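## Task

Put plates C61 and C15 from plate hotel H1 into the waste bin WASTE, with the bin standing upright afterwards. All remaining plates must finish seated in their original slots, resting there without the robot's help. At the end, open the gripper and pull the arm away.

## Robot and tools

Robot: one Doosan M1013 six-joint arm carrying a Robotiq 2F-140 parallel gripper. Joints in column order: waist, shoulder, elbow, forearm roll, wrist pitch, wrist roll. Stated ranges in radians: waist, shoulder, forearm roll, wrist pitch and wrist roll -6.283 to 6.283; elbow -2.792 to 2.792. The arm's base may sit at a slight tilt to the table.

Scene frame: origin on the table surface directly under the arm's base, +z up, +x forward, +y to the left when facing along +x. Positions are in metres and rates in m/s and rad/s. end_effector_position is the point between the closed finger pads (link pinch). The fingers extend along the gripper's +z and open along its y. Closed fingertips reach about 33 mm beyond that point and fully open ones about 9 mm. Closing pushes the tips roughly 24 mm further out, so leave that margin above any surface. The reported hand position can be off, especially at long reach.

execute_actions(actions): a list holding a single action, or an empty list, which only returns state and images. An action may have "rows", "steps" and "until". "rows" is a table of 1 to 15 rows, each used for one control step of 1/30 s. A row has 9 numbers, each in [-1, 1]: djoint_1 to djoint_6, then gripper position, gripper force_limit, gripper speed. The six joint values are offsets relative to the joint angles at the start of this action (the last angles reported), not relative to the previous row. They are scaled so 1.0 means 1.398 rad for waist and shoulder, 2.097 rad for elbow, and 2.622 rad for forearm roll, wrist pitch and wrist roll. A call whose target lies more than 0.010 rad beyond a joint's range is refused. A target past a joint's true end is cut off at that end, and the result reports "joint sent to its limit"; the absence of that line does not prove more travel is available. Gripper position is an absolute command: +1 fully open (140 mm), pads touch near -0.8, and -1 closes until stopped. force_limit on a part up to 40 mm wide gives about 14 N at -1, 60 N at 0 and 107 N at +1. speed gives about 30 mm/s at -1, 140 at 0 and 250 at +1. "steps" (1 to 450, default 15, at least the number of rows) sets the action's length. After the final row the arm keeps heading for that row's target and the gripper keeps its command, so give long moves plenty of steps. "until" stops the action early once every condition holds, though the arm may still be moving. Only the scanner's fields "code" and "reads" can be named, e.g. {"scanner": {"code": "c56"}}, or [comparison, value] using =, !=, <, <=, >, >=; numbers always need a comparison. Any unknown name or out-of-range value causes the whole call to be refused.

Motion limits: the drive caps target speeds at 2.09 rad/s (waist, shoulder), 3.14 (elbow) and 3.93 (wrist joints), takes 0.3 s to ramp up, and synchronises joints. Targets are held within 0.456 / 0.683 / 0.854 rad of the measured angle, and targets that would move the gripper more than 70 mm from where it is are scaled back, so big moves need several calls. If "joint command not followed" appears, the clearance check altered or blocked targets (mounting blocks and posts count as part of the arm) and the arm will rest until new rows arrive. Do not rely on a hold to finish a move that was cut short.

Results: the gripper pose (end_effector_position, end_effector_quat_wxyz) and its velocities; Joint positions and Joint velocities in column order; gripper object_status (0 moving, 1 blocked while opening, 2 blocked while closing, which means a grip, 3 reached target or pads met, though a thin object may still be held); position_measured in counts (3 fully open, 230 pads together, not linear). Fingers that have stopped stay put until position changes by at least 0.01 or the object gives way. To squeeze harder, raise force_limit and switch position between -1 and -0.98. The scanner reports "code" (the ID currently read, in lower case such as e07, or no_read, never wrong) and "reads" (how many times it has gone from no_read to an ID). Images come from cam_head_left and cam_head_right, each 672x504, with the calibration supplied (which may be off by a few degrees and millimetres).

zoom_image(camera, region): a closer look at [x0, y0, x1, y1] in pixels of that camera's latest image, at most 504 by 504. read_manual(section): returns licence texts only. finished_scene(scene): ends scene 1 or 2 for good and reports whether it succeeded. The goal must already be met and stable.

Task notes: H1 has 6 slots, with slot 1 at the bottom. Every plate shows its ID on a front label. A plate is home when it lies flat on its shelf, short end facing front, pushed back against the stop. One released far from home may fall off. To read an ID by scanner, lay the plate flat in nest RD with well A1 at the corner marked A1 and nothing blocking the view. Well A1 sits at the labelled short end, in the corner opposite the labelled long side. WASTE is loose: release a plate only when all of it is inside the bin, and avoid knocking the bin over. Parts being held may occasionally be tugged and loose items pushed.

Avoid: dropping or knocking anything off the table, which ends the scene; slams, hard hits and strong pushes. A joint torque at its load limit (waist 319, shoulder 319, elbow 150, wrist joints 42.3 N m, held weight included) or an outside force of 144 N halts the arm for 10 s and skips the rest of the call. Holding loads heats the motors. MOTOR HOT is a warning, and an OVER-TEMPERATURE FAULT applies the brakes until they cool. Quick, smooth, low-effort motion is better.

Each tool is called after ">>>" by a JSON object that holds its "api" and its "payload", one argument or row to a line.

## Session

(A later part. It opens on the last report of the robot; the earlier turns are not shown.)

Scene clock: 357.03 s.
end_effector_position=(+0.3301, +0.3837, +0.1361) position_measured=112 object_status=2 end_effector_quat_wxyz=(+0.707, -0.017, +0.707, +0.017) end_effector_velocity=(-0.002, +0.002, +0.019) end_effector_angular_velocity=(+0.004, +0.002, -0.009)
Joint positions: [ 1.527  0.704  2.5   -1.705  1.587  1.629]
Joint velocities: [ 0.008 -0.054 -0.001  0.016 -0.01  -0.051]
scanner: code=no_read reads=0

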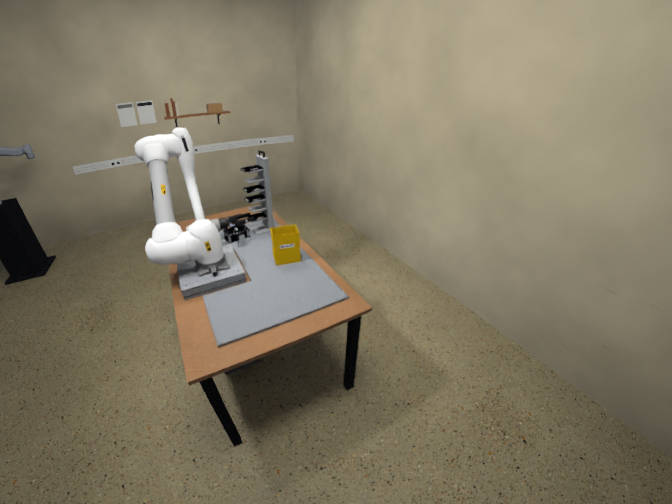

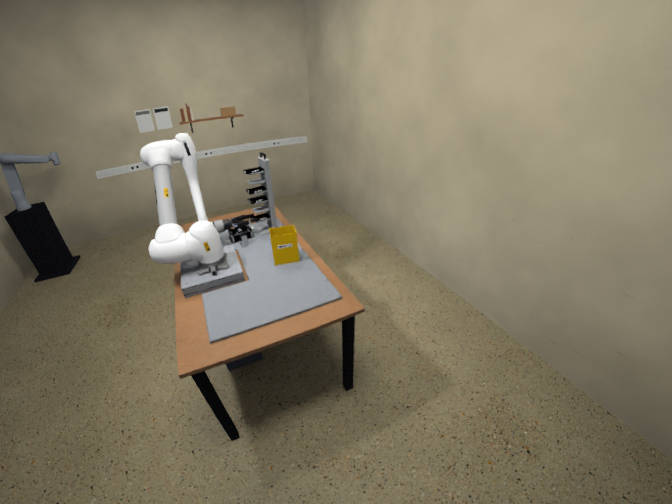

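>>> {"api": "execute_actions", "payload": {
  "actions": [
    {"rows": [[0.1166,-0.029,0.0006,0.062,-0.0035,-0.0149,-1,0.6,-0.5],[0.1166,-0.029,0.0006,0.062,-0.0035,-0.0149,-1,0.6,-0.5],[0.1166,-0.029,0.0006,0.062,-0.0035,-0.0149,-1,0.6,-0.5],[0.1166,-0.029,0.0006,0.062,-0.0035,-0.0149,-1,0.6,-0.5],[0.2851,-0.0291,-0.0176,0.1517,-0.0018,-0.0293,-1,0.6,-0.5]], "steps": 9}
  ]
}}

Scene clock: 358.83 s.
end_effector_position=(+0.2426, +0.3809, +0.1526) position_measured=113 object_status=2 end_effector_quat_wxyz=(+0.708, -0.017, +0.706, +0.017) end_effector_velocity=(-0.441, -0.005, +0.006) end_effector_angular_velocity=(+0.001, -0.013, +0.007)
Joint positions: [ 1.763  0.664  2.491 -1.469  1.58   1.579]
Joint velocities: [ 1.166 -0.    -0.178  1.157  0.017 -0.178]
scanner: code=no_read reads=0

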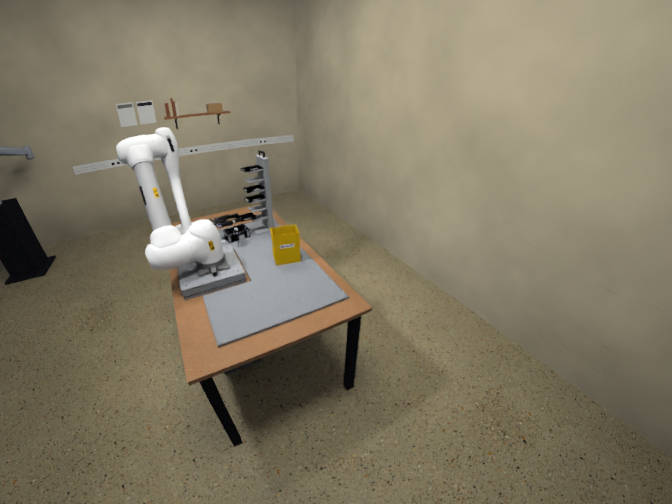

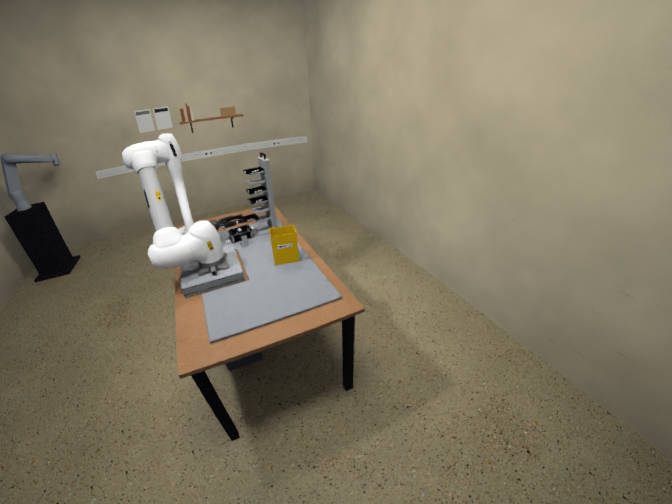

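>>> {"api": "execute_actions", "payload": {
  "actions": []
}}

>>> {"api": "zoom_image", "payload": {
  "camera": "cam_head_left",
  "region": [206, 185, 276, 245]
}}

Scene clock: 359.53 s.
end_effector_position=(+0.1875, +0.3777, +0.1521) position_measured=113 object_status=2 end_effector_quat_wxyz=(+0.707, -0.017, +0.706, +0.017) end_effector_velocity=(+0.000, -0.001, -0.001) end_effector_angular_velocity=(-0.001, +0.002, -0.001)
Joint positions: [ 1.906  0.663  2.466 -1.326  1.582  1.555]
Joint velocities: [-0.001 -0.     0.001  0.    -0.002 -0.   ]
scanner: code=no_read reads=0

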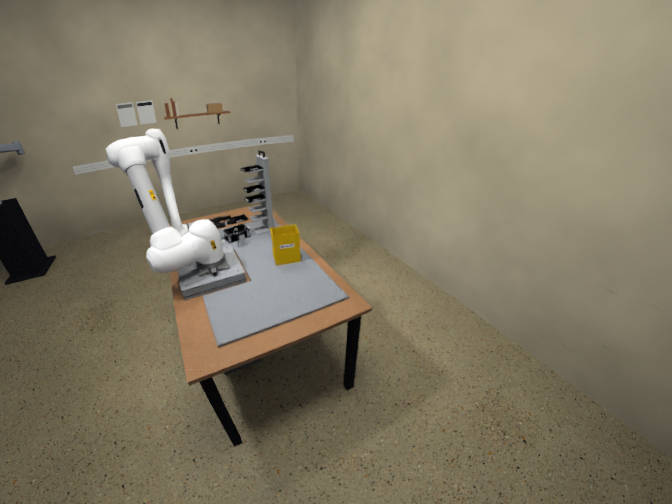

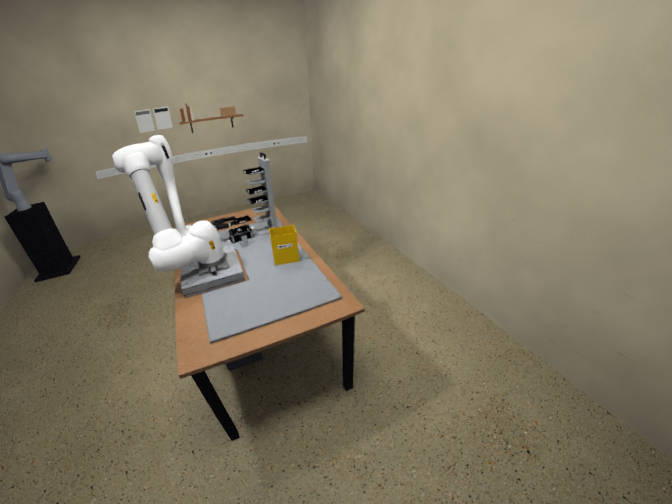

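Region (206, 185, 276, 245) of cam_head_left's 672x504 image, scaled by 7.200, with more detail than that image has; it fills the top 432 rows of this view, and the rest is white.

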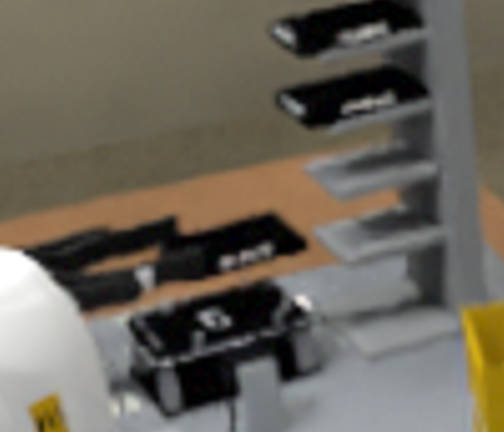

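>>> {"api": "execute_actions", "payload": {
  "actions": [
    {"rows": [[-0.0043,-0.3312,-0.0315,0.1625,-0.0313,0.0744,-1,0.6,-0.5],[-0.0043,-0.3312,-0.0315,0.1625,-0.0313,0.0744,-1,0.6,-0.5],[-0.0043,-0.3312,-0.0315,0.1625,-0.0313,0.0744,-1,0.6,-0.5],[-0.0043,-0.3312,-0.0315,0.1625,-0.0313,0.0744,-1,0.6,-0.5],[-0.0043,-0.3312,-0.0315,0.1625,-0.0313,0.0744,-1,0.6,-0.5],[-0.0043,-0.3312,-0.0315,0.1625,-0.0313,0.0744,-1,0.6,-0.5],[-0.0043,-0.3312,-0.0315,0.1625,-0.0313,0.0744,-1,0.6,-0.5],[-0.0043,-0.3312,-0.0315,0.1625,-0.0313,0.0744,-1,0.6,-0.5],[-0.0043,-0.3312,-0.0315,0.1625,-0.0313,0.0744,-1,0.6,-0.5],[-0.0043,-0.3312,-0.0315,0.1625,-0.0313,0.0744,-1,0.6,-0.5],[-0.7196,-0.7604,-0.0792,0.2387,-0.0694,0.1697,-1,0.6,-0.5]], "steps": 26}
  ]
}}

Scene clock: 364.03 s.
end_effector_position=(+0.2482, +0.2137, +0.3123) position_measured=113 object_status=2 end_effector_quat_wxyz=(+0.354, +0.755, +0.532, +0.148) end_effector_velocity=(+0.234, -0.320, +0.136) end_effector_angular_velocity=(+0.835, -0.055, -1.484)
Joint positions: [ 1.381 -0.234  2.323 -0.752  1.423  1.943]
Joint velocities: [-1.301 -0.571 -0.078  0.178 -0.078  0.193]
scanner: code=no_read reads=0

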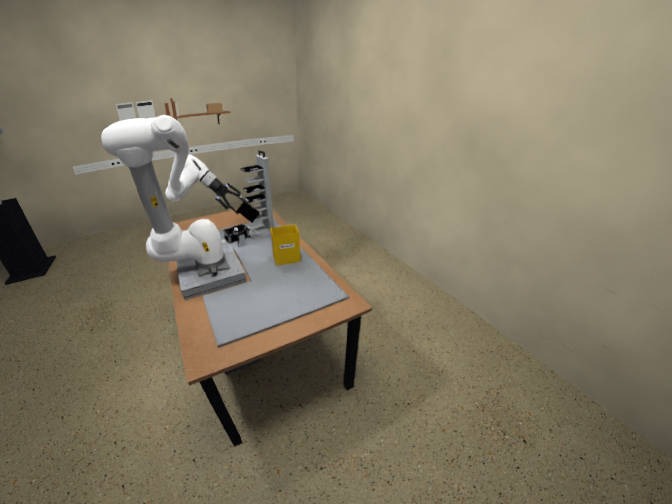

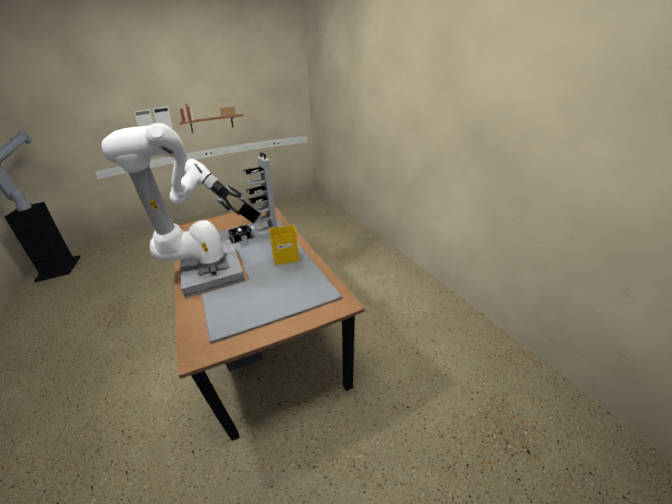

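>>> {"api": "execute_actions", "payload": {
  "actions": []
}}

Scene clock: 364.90 s.
end_effector_position=(+0.2761, +0.1681, +0.3289) position_measured=113 object_status=2 end_effector_quat_wxyz=(+0.332, +0.819, +0.444, +0.145) end_effector_velocity=(-0.000, -0.001, -0.000) end_effector_angular_velocity=(-0.002, -0.000, +0.000)
Joint positions: [ 1.205 -0.303  2.313 -0.731  1.413  1.967]
Joint velocities: [ 0.    -0.     0.001 -0.001  0.001 -0.   ]
scanner: code=no_read reads=0

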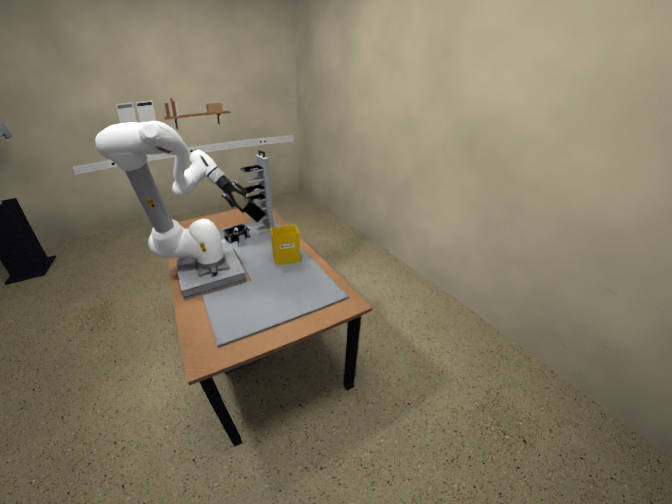

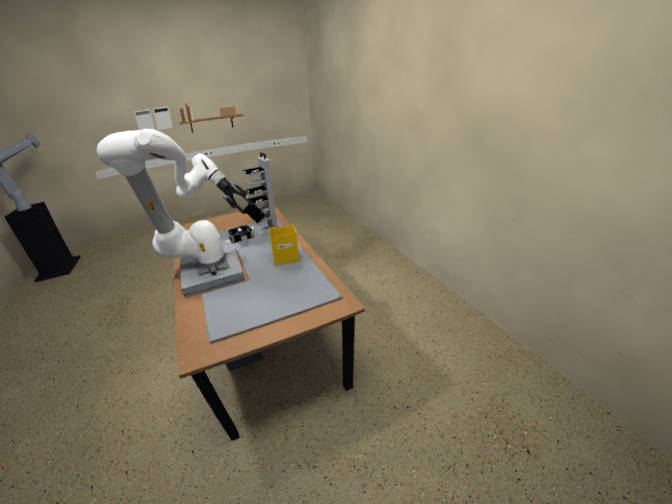

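>>> {"api": "execute_actions", "payload": {
  "actions": [
    {"rows": [[-0.5043,-0.0408,-0.092,0.1262,-0.005,0.2033,-1,0.6,-0.5],[-0.5043,-0.0408,-0.092,0.1262,-0.005,0.2033,-1,0.6,-0.5],[-0.5043,-0.0408,-0.092,0.1262,-0.005,0.2033,-1,0.6,-0.5],[-0.5043,-0.0408,-0.092,0.1262,-0.005,0.2033,-1,0.6,-0.5],[-0.5043,-0.0408,-0.092,0.1262,-0.005,0.2033,-1,0.6,-0.5],[-0.5043,-0.0408,-0.092,0.1262,-0.005,0.2033,-1,0.6,-0.5],[-0.5043,-0.0408,-0.092,0.1262,-0.005,0.2033,-1,0.6,-0.5],[-0.5043,-0.0408,-0.092,0.1262,-0.005,0.2033,-1,0.6,-0.5],[-0.5043,-0.0408,-0.092,0.1262,-0.005,0.2033,-1,0.6,-0.5],[-0.7546,0.0114,-0.1159,0.2025,-0.0305,0.3177,-1,0.6,-0.5]], "steps": 17}
  ]
}}

Scene clock: 374.93 s.
end_effector_position=(+0.3498, +0.0834, +0.3688) position_measured=113 object_status=2 end_effector_quat_wxyz=(+0.111, +0.945, -0.295, +0.090) end_effector_velocity=(+0.198, -0.305, -0.012) end_effector_angular_velocity=(+0.691, -0.190, -2.441)
Joint positions: [ 0.454 -0.315  2.102 -0.299  1.368  2.649]
Joint velocities: [-1.536  0.15  -0.181  0.574 -0.192  0.868]
scanner: code=no_read reads=0

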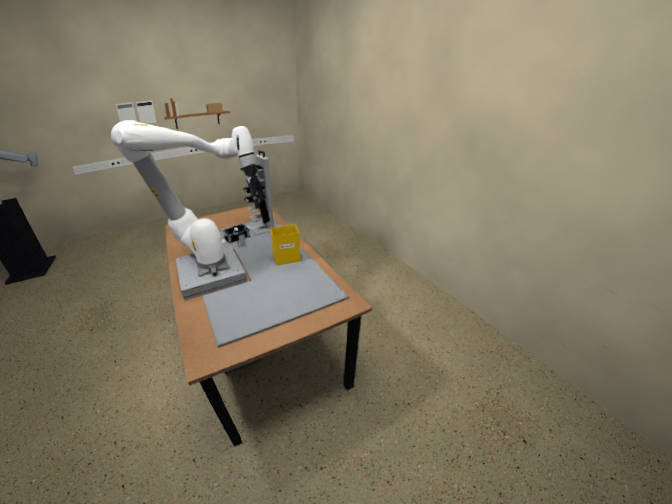

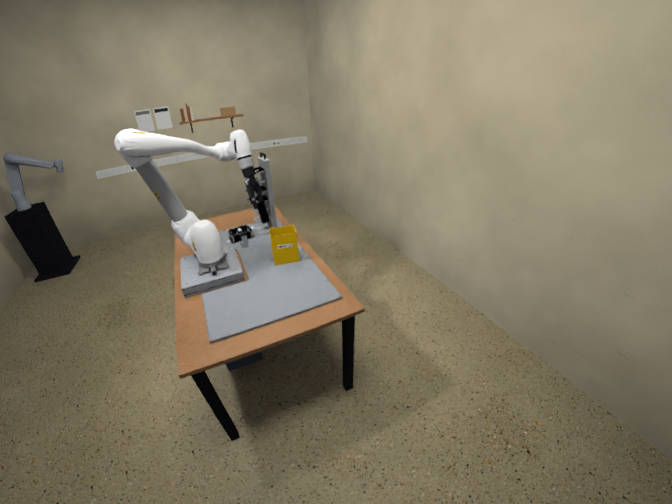

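>>> {"api": "execute_actions", "payload": {
  "actions": []
}}

Scene clock: 377.43 s.
end_effector_position=(+0.3753, +0.0316, +0.3679) position_measured=113 object_status=2 end_effector_quat_wxyz=(+0.081, +0.885, -0.452, +0.072) end_effector_velocity=(-0.000, +0.000, +0.000) end_effector_angular_velocity=(+0.000, +0.000, -0.000)
Joint positions: [ 0.234 -0.295  2.079 -0.228  1.343  2.757]
Joint velocities: [-0.     0.    -0.001  0.     0.001 -0.   ]
scanner: code=no_read reads=0

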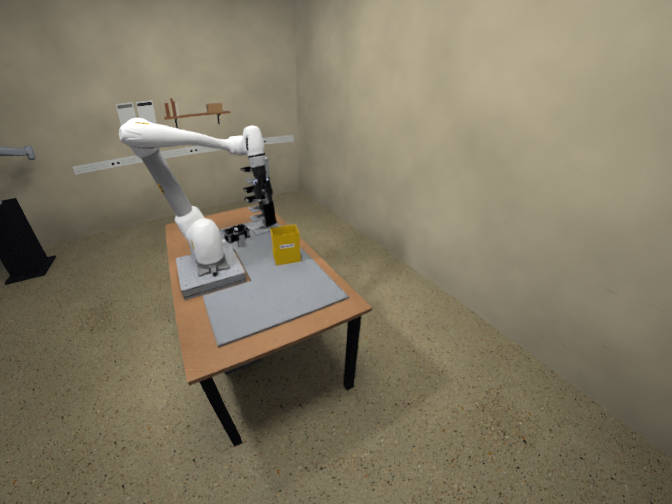

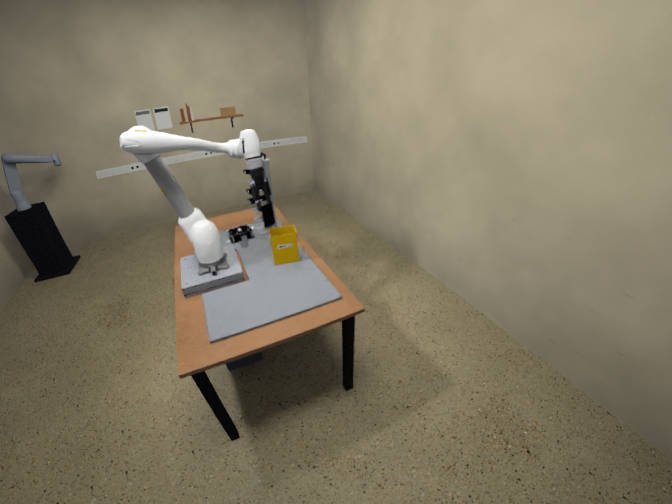

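>>> {"api": "execute_actions", "payload": {
  "actions": [
    {"rows": [[-0.3169, 0.0579, -0.0281, 0.087, -0.0294, 0.1278, -1, 0.6, -0.5]], "steps": 10}
  ]
}}

>>> {"api": "execute_actions", "payload": {
  "actions": []
}}

Scene clock: 379.20 s.
end_effector_position=(+0.4141, -0.0327, +0.3613) position_measured=113 object_status=2 end_effector_quat_wxyz=(+0.016, +0.736, -0.676, +0.039) end_effector_velocity=(+0.168, -0.352, -0.016) end_effector_angular_velocity=(+0.679, -0.300, -2.485)
Joint positions: [-0.057 -0.242  2.041 -0.078  1.292  2.977]
Joint velocities: [-1.34   0.244 -0.178  0.685 -0.23   1.006]
scanner: code=no_read reads=0

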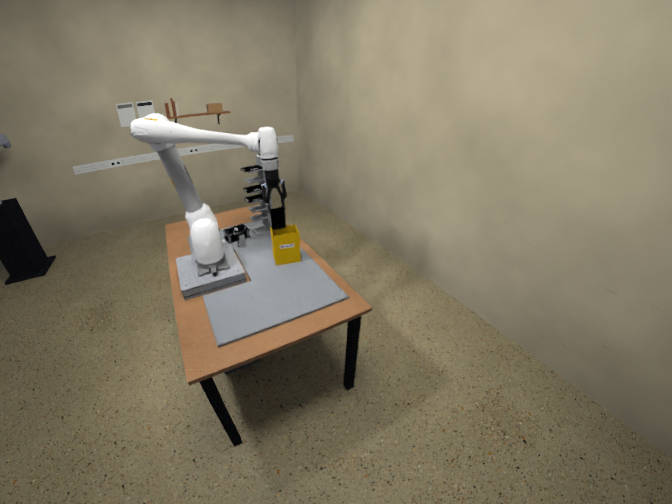

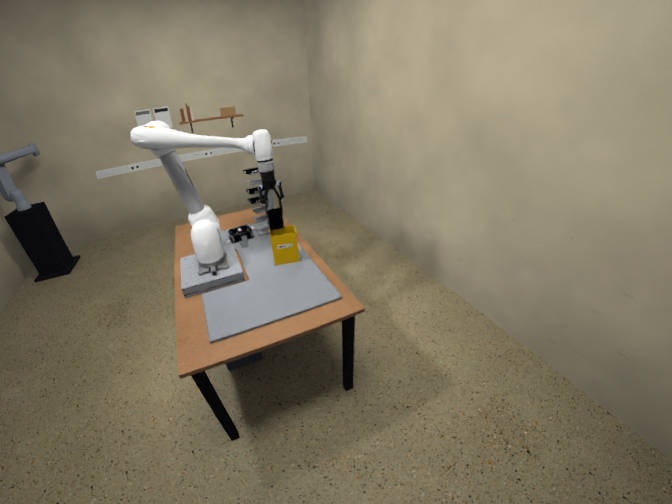

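Scene clock: 379.20 s.
end_effector_position=(+0.4141, -0.0327, +0.3613) position_measured=113 object_status=2 end_effector_quat_wxyz=(+0.016, +0.736, -0.676, +0.039) end_effector_velocity=(+0.168, -0.352, -0.016) end_effector_angular_velocity=(+0.679, -0.300, -2.485)
Joint positions: [-0.057 -0.242  2.041 -0.078  1.292  2.977]
Joint velocities: [-1.34   0.244 -0.178  0.685 -0.23   1.006]
scanner: code=no_read reads=0

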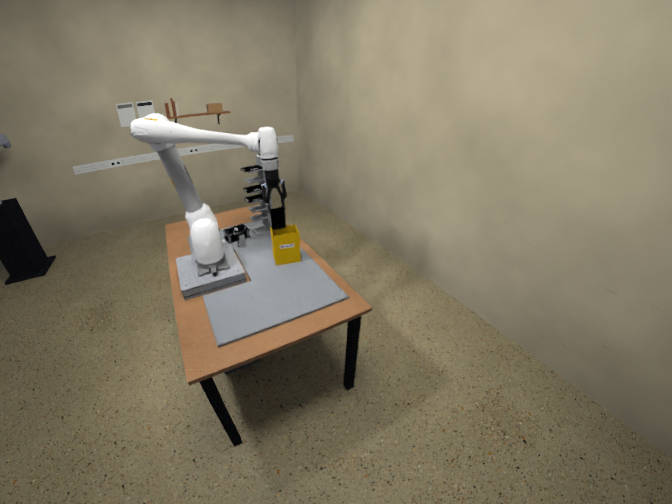

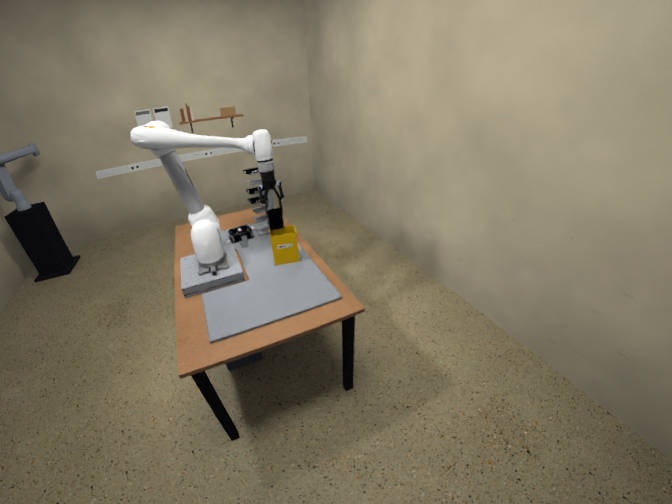

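>>> {"api": "execute_actions", "payload": {
  "actions": []
}}

>>> {"api": "zoom_image", "payload": {
  "camera": "cam_head_left",
  "region": [230, 150, 330, 275]
}}

Scene clock: 380.67 s.
end_effector_position=(+0.4319, -0.0762, +0.3603) position_measured=113 object_status=2 end_effector_quat_wxyz=(+0.019, -0.632, +0.775, -0.024) end_effector_velocity=(-0.001, +0.000, -0.000) end_effector_angular_velocity=(+0.000, +0.002, -0.000)
Joint positions: [-0.21  -0.214  2.02   0.     1.266  3.092]
Joint velocities: [-0.    -0.     0.001 -0.     0.001  0.   ]
scanner: code=no_read reads=0

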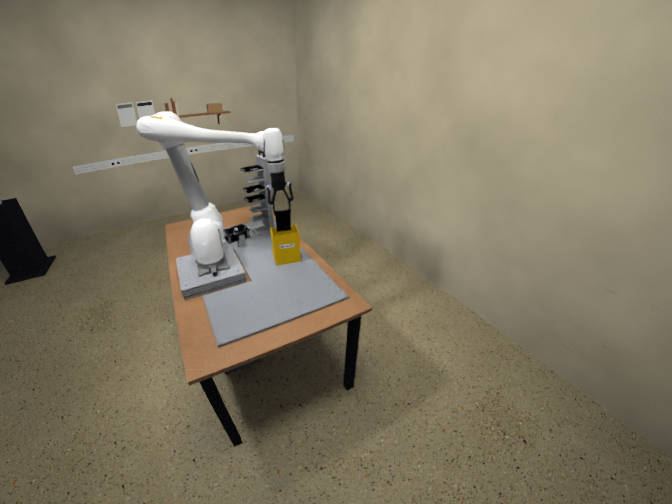

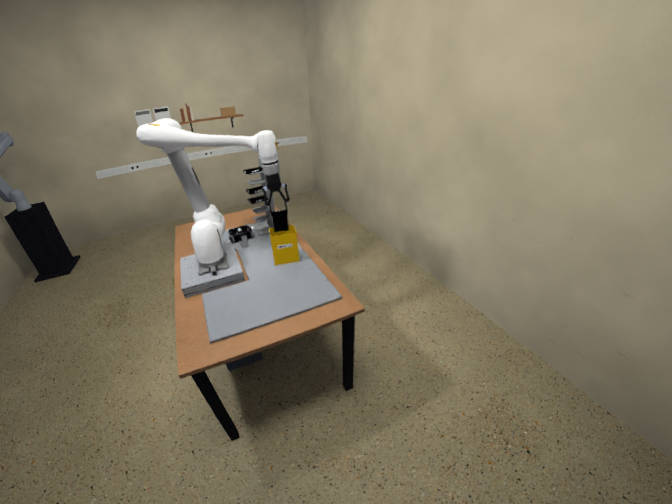

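Region (230, 150, 330, 275) of cam_head_left's 672x504 image, scaled by 4.032, with more detail than that image has; it fills the left 403 columns of this view, and the rest is white.

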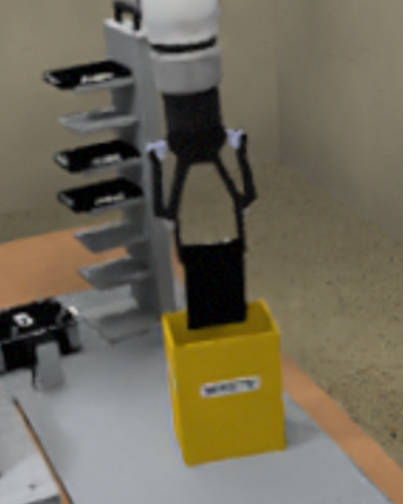

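>>> {"api": "execute_actions", "payload": {
  "actions": [
    {"rows": [[0, 0.0429, 0.0496, 0, -0.0625, 0, -1, 0.6, -0.5]], "steps": 5}
  ]
}}

Scene clock: 381.53 s.
end_effector_position=(+0.4381, -0.0777, +0.3039) position_measured=113 object_status=2 end_effector_quat_wxyz=(+0.019, -0.632, +0.775, -0.024) end_effector_velocity=(+0.006, -0.005, -0.553) end_effector_angular_velocity=(+0.007, +0.077, +0.005)
Joint positions: [-0.209 -0.172  2.093  0.     1.152  3.092]
Joint velocities: [-0.     0.416  0.718 -0.013 -1.058 -0.   ]
scanner: code=no_read reads=0

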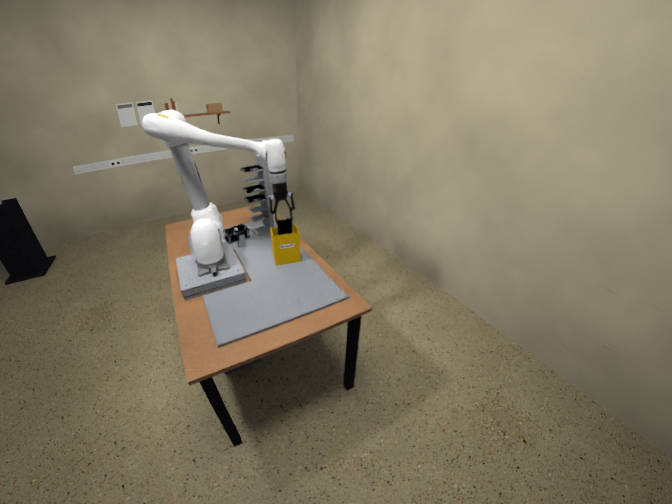

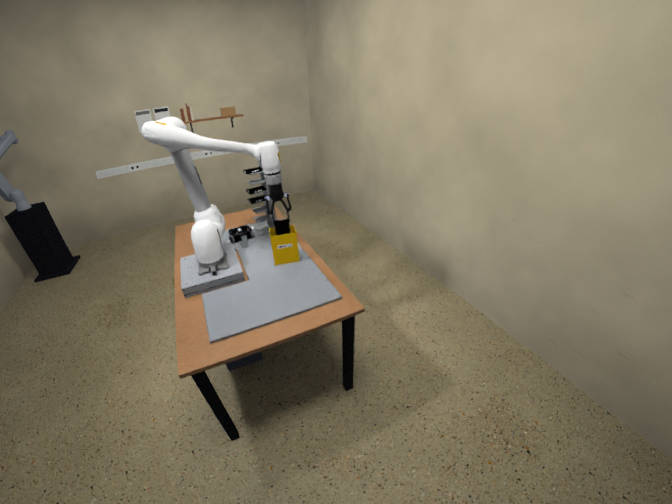

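>>> {"api": "execute_actions", "payload": {
  "actions": []
}}

>>> {"api": "zoom_image", "payload": {
  "camera": "cam_head_left",
  "region": [250, 180, 320, 270]
}}

Scene clock: 382.57 s.
end_effector_position=(+0.4390, -0.0779, +0.2801) position_measured=113 object_status=2 end_effector_quat_wxyz=(+0.019, -0.632, +0.775, -0.024) end_effector_velocity=(+0.001, -0.000, +0.001) end_effector_angular_velocity=(-0.000, -0.002, -0.000)
Joint positions: [-0.209 -0.154  2.124  0.     1.102  3.092]
Joint velocities: [ 0.    -0.    -0.002  0.001 -0.     0.   ]
scanner: code=no_read reads=0

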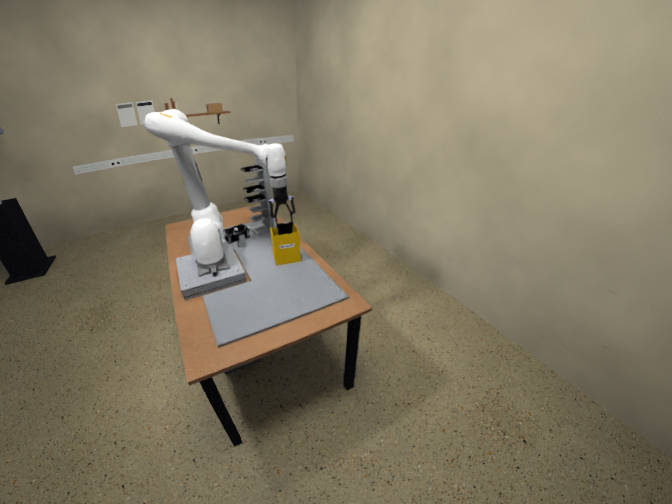

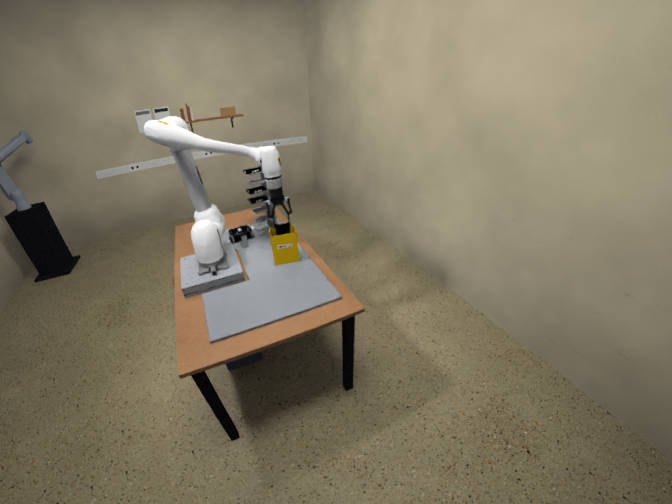

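Region (250, 180, 320, 270) of cam_head_left's 672x504 image, scaled by 5.600, with more detail than that image has.

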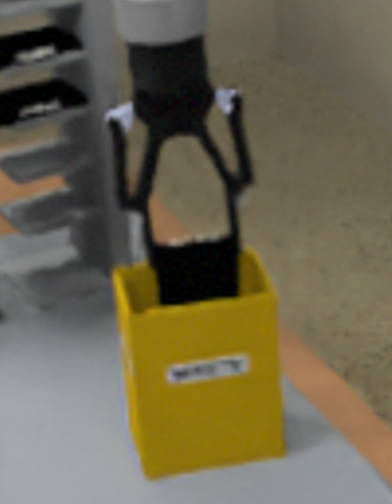

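>>> {"api": "execute_actions", "payload": {
  "actions": [
    {"rows": [[0, 0.0047, 0.0042, 0, -0.0059, 0, -1, 0.6, -0.5],[0, 0.0094, 0.0084, 0, -0.0118, 0, -1, 0.6, -0.5],[0, 0.0141, 0.0126, 0, -0.0177, 0, -1, 0.6, -0.5],[0, 0.0188, 0.0168, 0, -0.0235, 0, -1, 0.6, -0.5],[0, 0.0235, 0.021, 0, -0.0294, 0, -1, 0.6, -0.5],[0, 0.0283, 0.0253, 0, -0.0353, 0, -1, 0.6, -0.5]], "steps": 6}
  ]
}}

Scene clock: 384.23 s.
end_effector_position=(+0.4406, -0.0782, +0.2484) position_measured=113 object_status=2 end_effector_quat_wxyz=(+0.019, -0.632, +0.775, -0.024) end_effector_velocity=(+0.002, -0.001, -0.212) end_effector_angular_velocity=(+0.000, +0.005, +0.001)
Joint positions: [-0.21  -0.125  2.163  0.     1.035  3.092]
Joint velocities: [ 0.     0.195  0.259 -0.001 -0.449 -0.   ]
scanner: code=no_read reads=0

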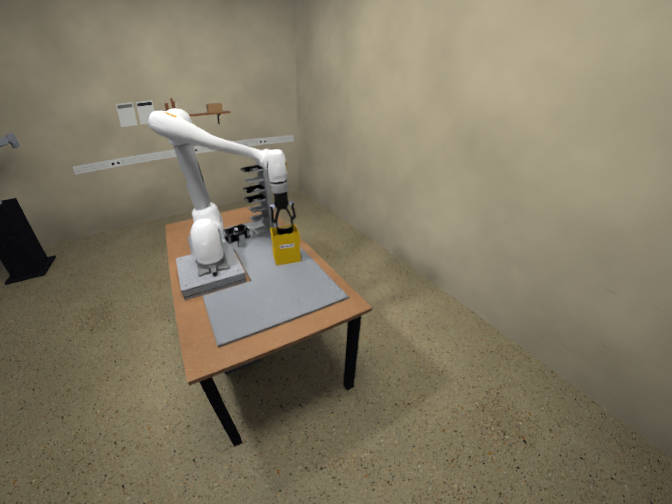

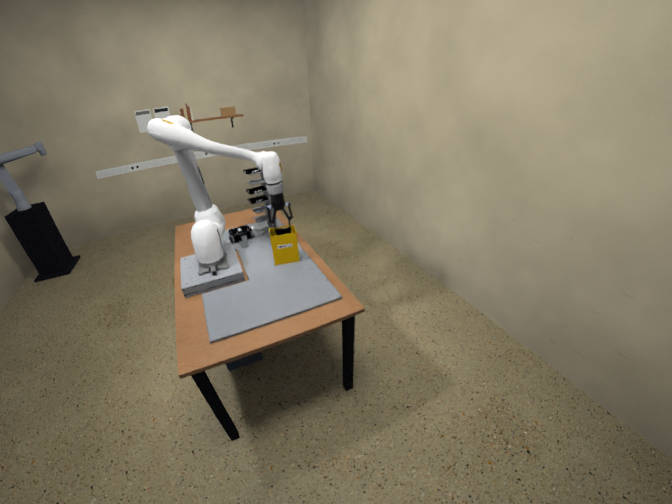

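>>> {"api": "execute_actions", "payload": {
  "actions": []
}}

>>> {"api": "zoom_image", "payload": {
  "camera": "cam_head_left",
  "region": [250, 180, 320, 270]
}}

Scene clock: 385.27 s.
end_effector_position=(+0.4406, -0.0782, +0.2366) position_measured=113 object_status=2 end_effector_quat_wxyz=(+0.019, -0.632, +0.775, -0.024) end_effector_velocity=(+0.001, -0.000, +0.001) end_effector_angular_velocity=(-0.001, -0.001, +0.000)
Joint positions: [-0.21  -0.114  2.177  0.     1.009  3.092]
Joint velocities: [-0.    -0.    -0.001 -0.    -0.    -0.   ]
scanner: code=no_read reads=0

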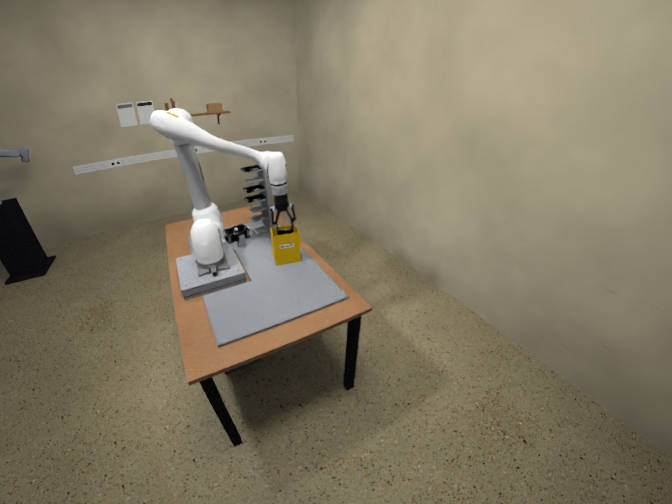

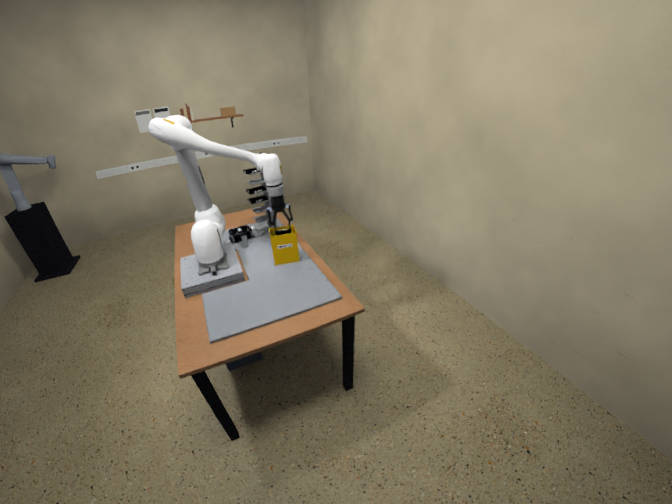

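Region (250, 180, 320, 270) of cam_head_left's 672x504 image, scaled by 5.600, with more detail than that image has.

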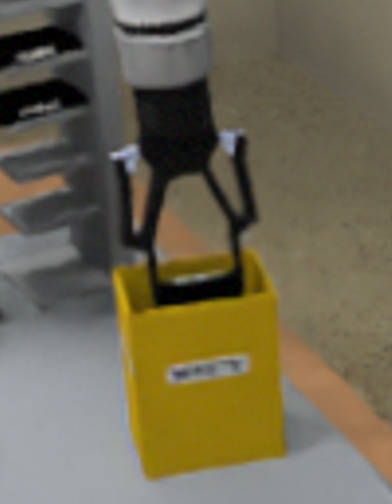

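>>> {"api": "execute_actions", "payload": {
  "actions": [
    {"rows": [[0, 0.0047, 0.0042, 0, -0.0059, 0, -1, 0.6, -0.5],[0, 0.0093, 0.0084, 0, -0.0117, 0, -1, 0.6, -0.5],[0, 0.014, 0.0126, 0, -0.0176, 0, -1, 0.6, -0.5],[0, 0.0186, 0.0168, 0, -0.0234, 0, -1, 0.6, -0.5],[0, 0.0233, 0.021, 0, -0.0293, 0, -1, 0.6, -0.5],[0, 0.0279, 0.0253, 0, -0.0351, 0, -1, 0.6, -0.5]], "steps": 6}
  ]
}}

Scene clock: 387.03 s.
end_effector_position=(+0.4393, -0.0778, +0.2061) position_measured=113 object_status=2 end_effector_quat_wxyz=(+0.019, -0.632, +0.775, -0.024) end_effector_velocity=(-0.018, +0.004, -0.205) end_effector_angular_velocity=(-0.001, +0.004, +0.000)
Joint positions: [-0.209 -0.086  2.216  0.     0.942  3.092]
Joint velocities: [-0.     0.193  0.261 -0.002 -0.45   0.001]
scanner: code=no_read reads=0

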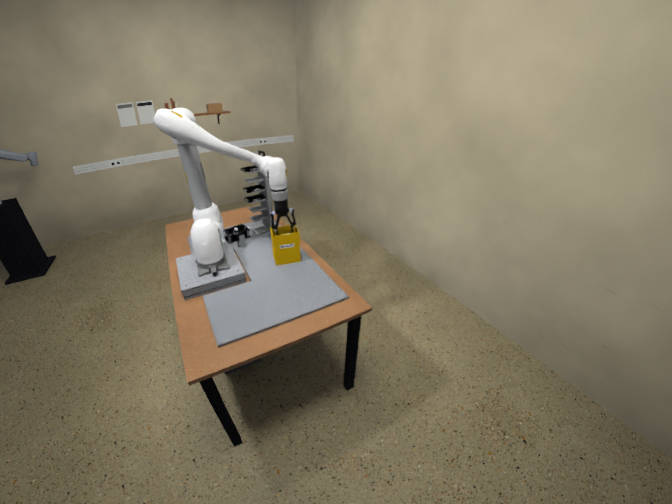

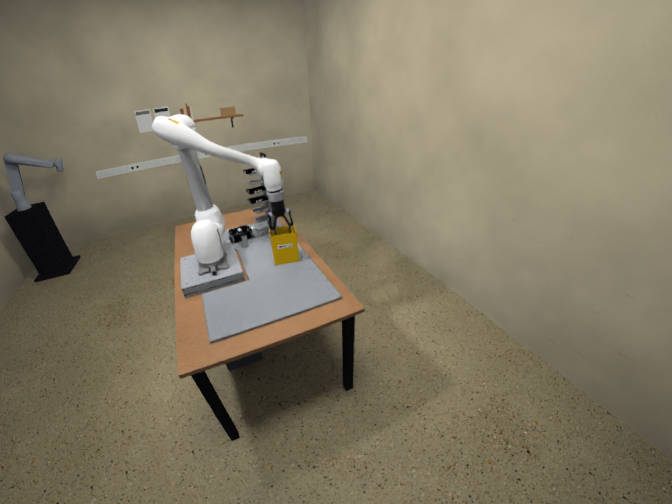

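>>> {"api": "execute_actions", "payload": {
  "actions": []
}}

>>> {"api": "zoom_image", "payload": {
  "camera": "cam_head_left",
  "region": [250, 180, 320, 270]
}}

Scene clock: 388.03 s.
end_effector_position=(+0.4381, -0.0775, +0.1948) position_measured=113 object_status=2 end_effector_quat_wxyz=(+0.019, -0.632, +0.775, -0.024) end_effector_velocity=(+0.000, -0.000, +0.000) end_effector_angular_velocity=(-0.000, -0.000, +0.000)
Joint positions: [-0.21  -0.075  2.23   0.     0.917  3.092]
Joint velocities: [-0.     0.    -0.001 -0.     0.001 -0.   ]
scanner: code=no_read reads=0

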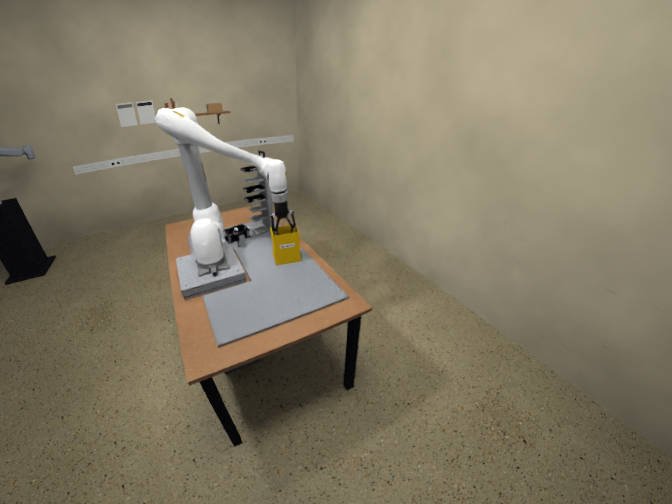

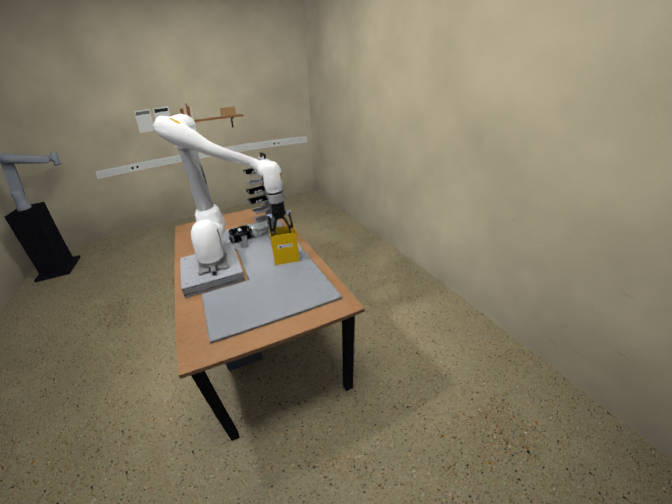

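Region (250, 180, 320, 270) of cam_head_left's 672x504 image, scaled by 5.600, with more detail than that image has.

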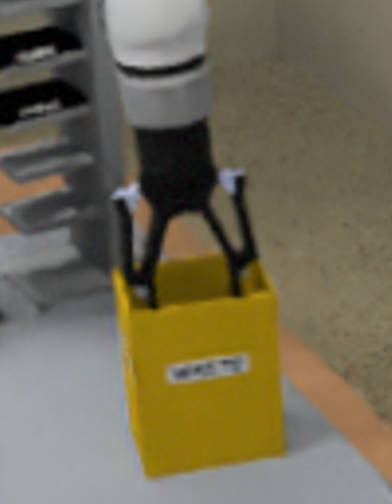

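Plate is below the rim. Release.

>>> {"api": "execute_actions", "payload": {
  "actions": [
    {"rows": [[0, 0, 0, 0, 0, 0, 0.33, 0.6, -0.5]], "steps": 1}
  ]
}}

Scene clock: 388.73 s.
end_effector_position=(+0.4380, -0.0775, +0.1947) position_measured=113 object_status=0 end_effector_quat_wxyz=(+0.019, -0.632, +0.775, -0.024) end_effector_velocity=(+0.001, -0.000, +0.001) end_effector_angular_velocity=(-0.000, -0.001, -0.001)
Joint positions: [-0.21  -0.075  2.23   0.     0.917  3.092]
Joint velocities: [-0.     0.    -0.002 -0.     0.     0.001]
scanner: code=no_read reads=0

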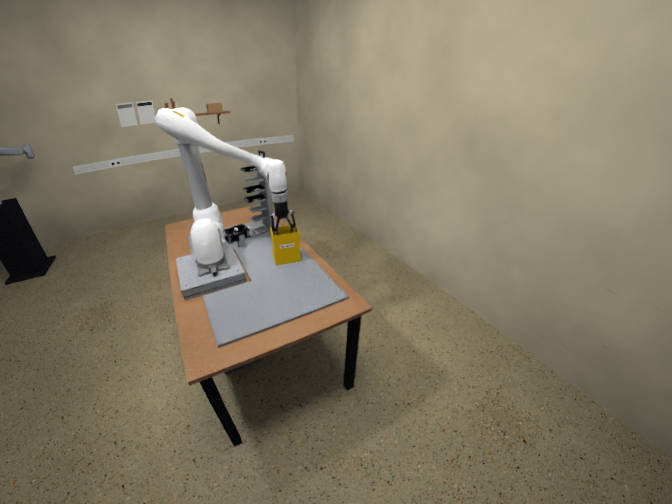

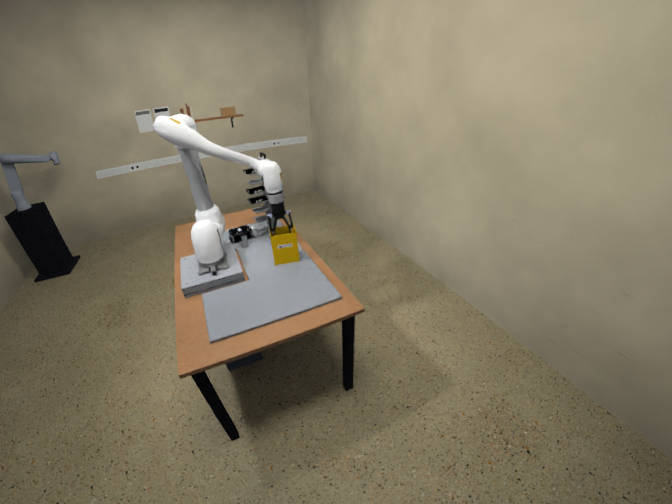

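>>> {"api": "execute_actions", "payload": {
  "actions": []
}}

Scene clock: 389.43 s.
end_effector_position=(+0.4380, -0.0775, +0.1947) position_measured=87 object_status=3 end_effector_quat_wxyz=(+0.019, -0.632, +0.775, -0.024) end_effector_velocity=(-0.000, +0.000, -0.000) end_effector_angular_velocity=(+0.001, +0.000, -0.001)
Joint positions: [-0.21  -0.075  2.23   0.     0.917  3.092]
Joint velocities: [0.    0.    0.    0.001 0.    0.001]
scanner: code=no_read reads=0

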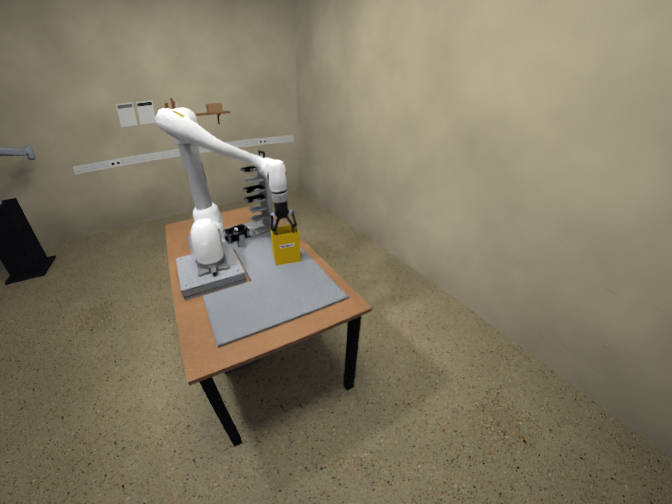

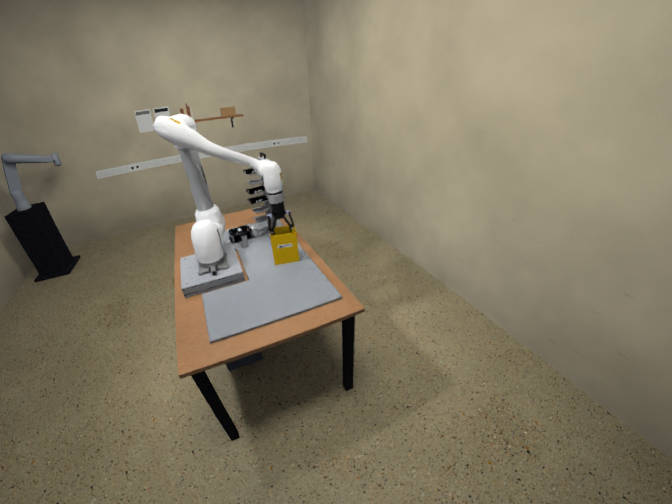

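>>> {"api": "execute_actions", "payload": {
  "actions": [
    {"rows": [[0, -0.0565, -0.0505, 0, 0.0706, 0, 0.33, 0.6, -0.5],[0, -0.0565, -0.0505, 0, 0.0706, 0, 0.33, 0.6, -0.5],[0, -0.0565, -0.0505, 0, 0.0706, 0, 0.33, 0.6, -0.5],[0, -0.0565, -0.0505, 0, 0.0706, 0, 0.33, 0.6, -0.5],[0, -0.0994, -0.1001, 0, 0.1331, 0, 0.33, 0.6, -0.5]], "steps": 9}
  ]
}}

Scene clock: 391.70 s.
end_effector_position=(+0.4369, -0.0774, +0.3280) position_measured=87 object_status=3 end_effector_quat_wxyz=(+0.019, -0.632, +0.775, -0.024) end_effector_velocity=(-0.067, +0.017, +0.564) end_effector_angular_velocity=(-0.002, -0.012, -0.001)
Joint positions: [-0.209 -0.189  2.061  0.     1.2    3.092]
Joint velocities: [ 0.    -0.441 -0.71   0.002  1.139  0.   ]
scanner: code=no_read reads=0

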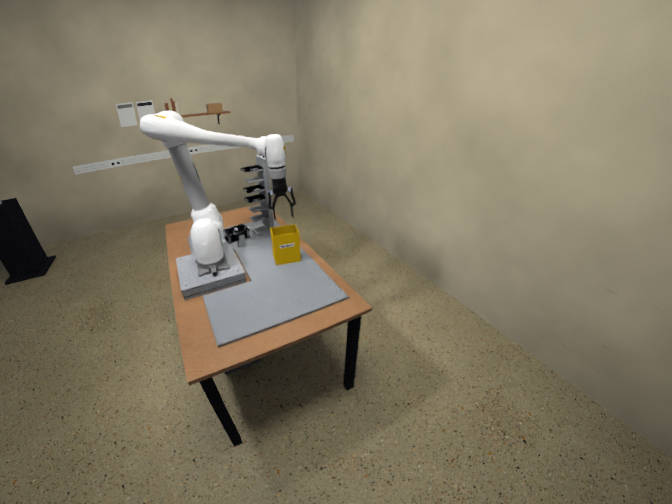

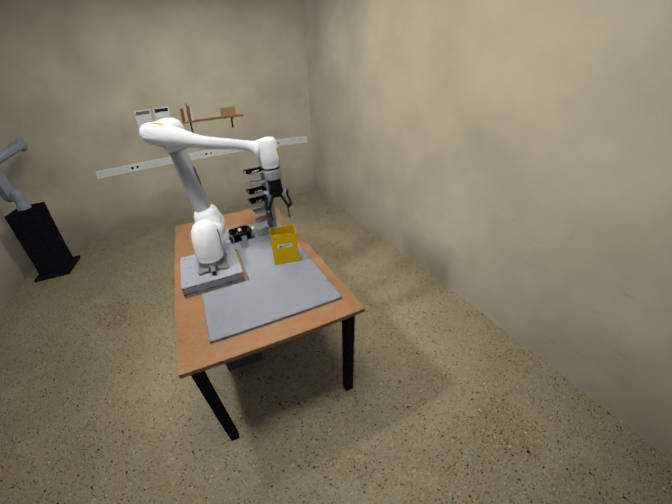

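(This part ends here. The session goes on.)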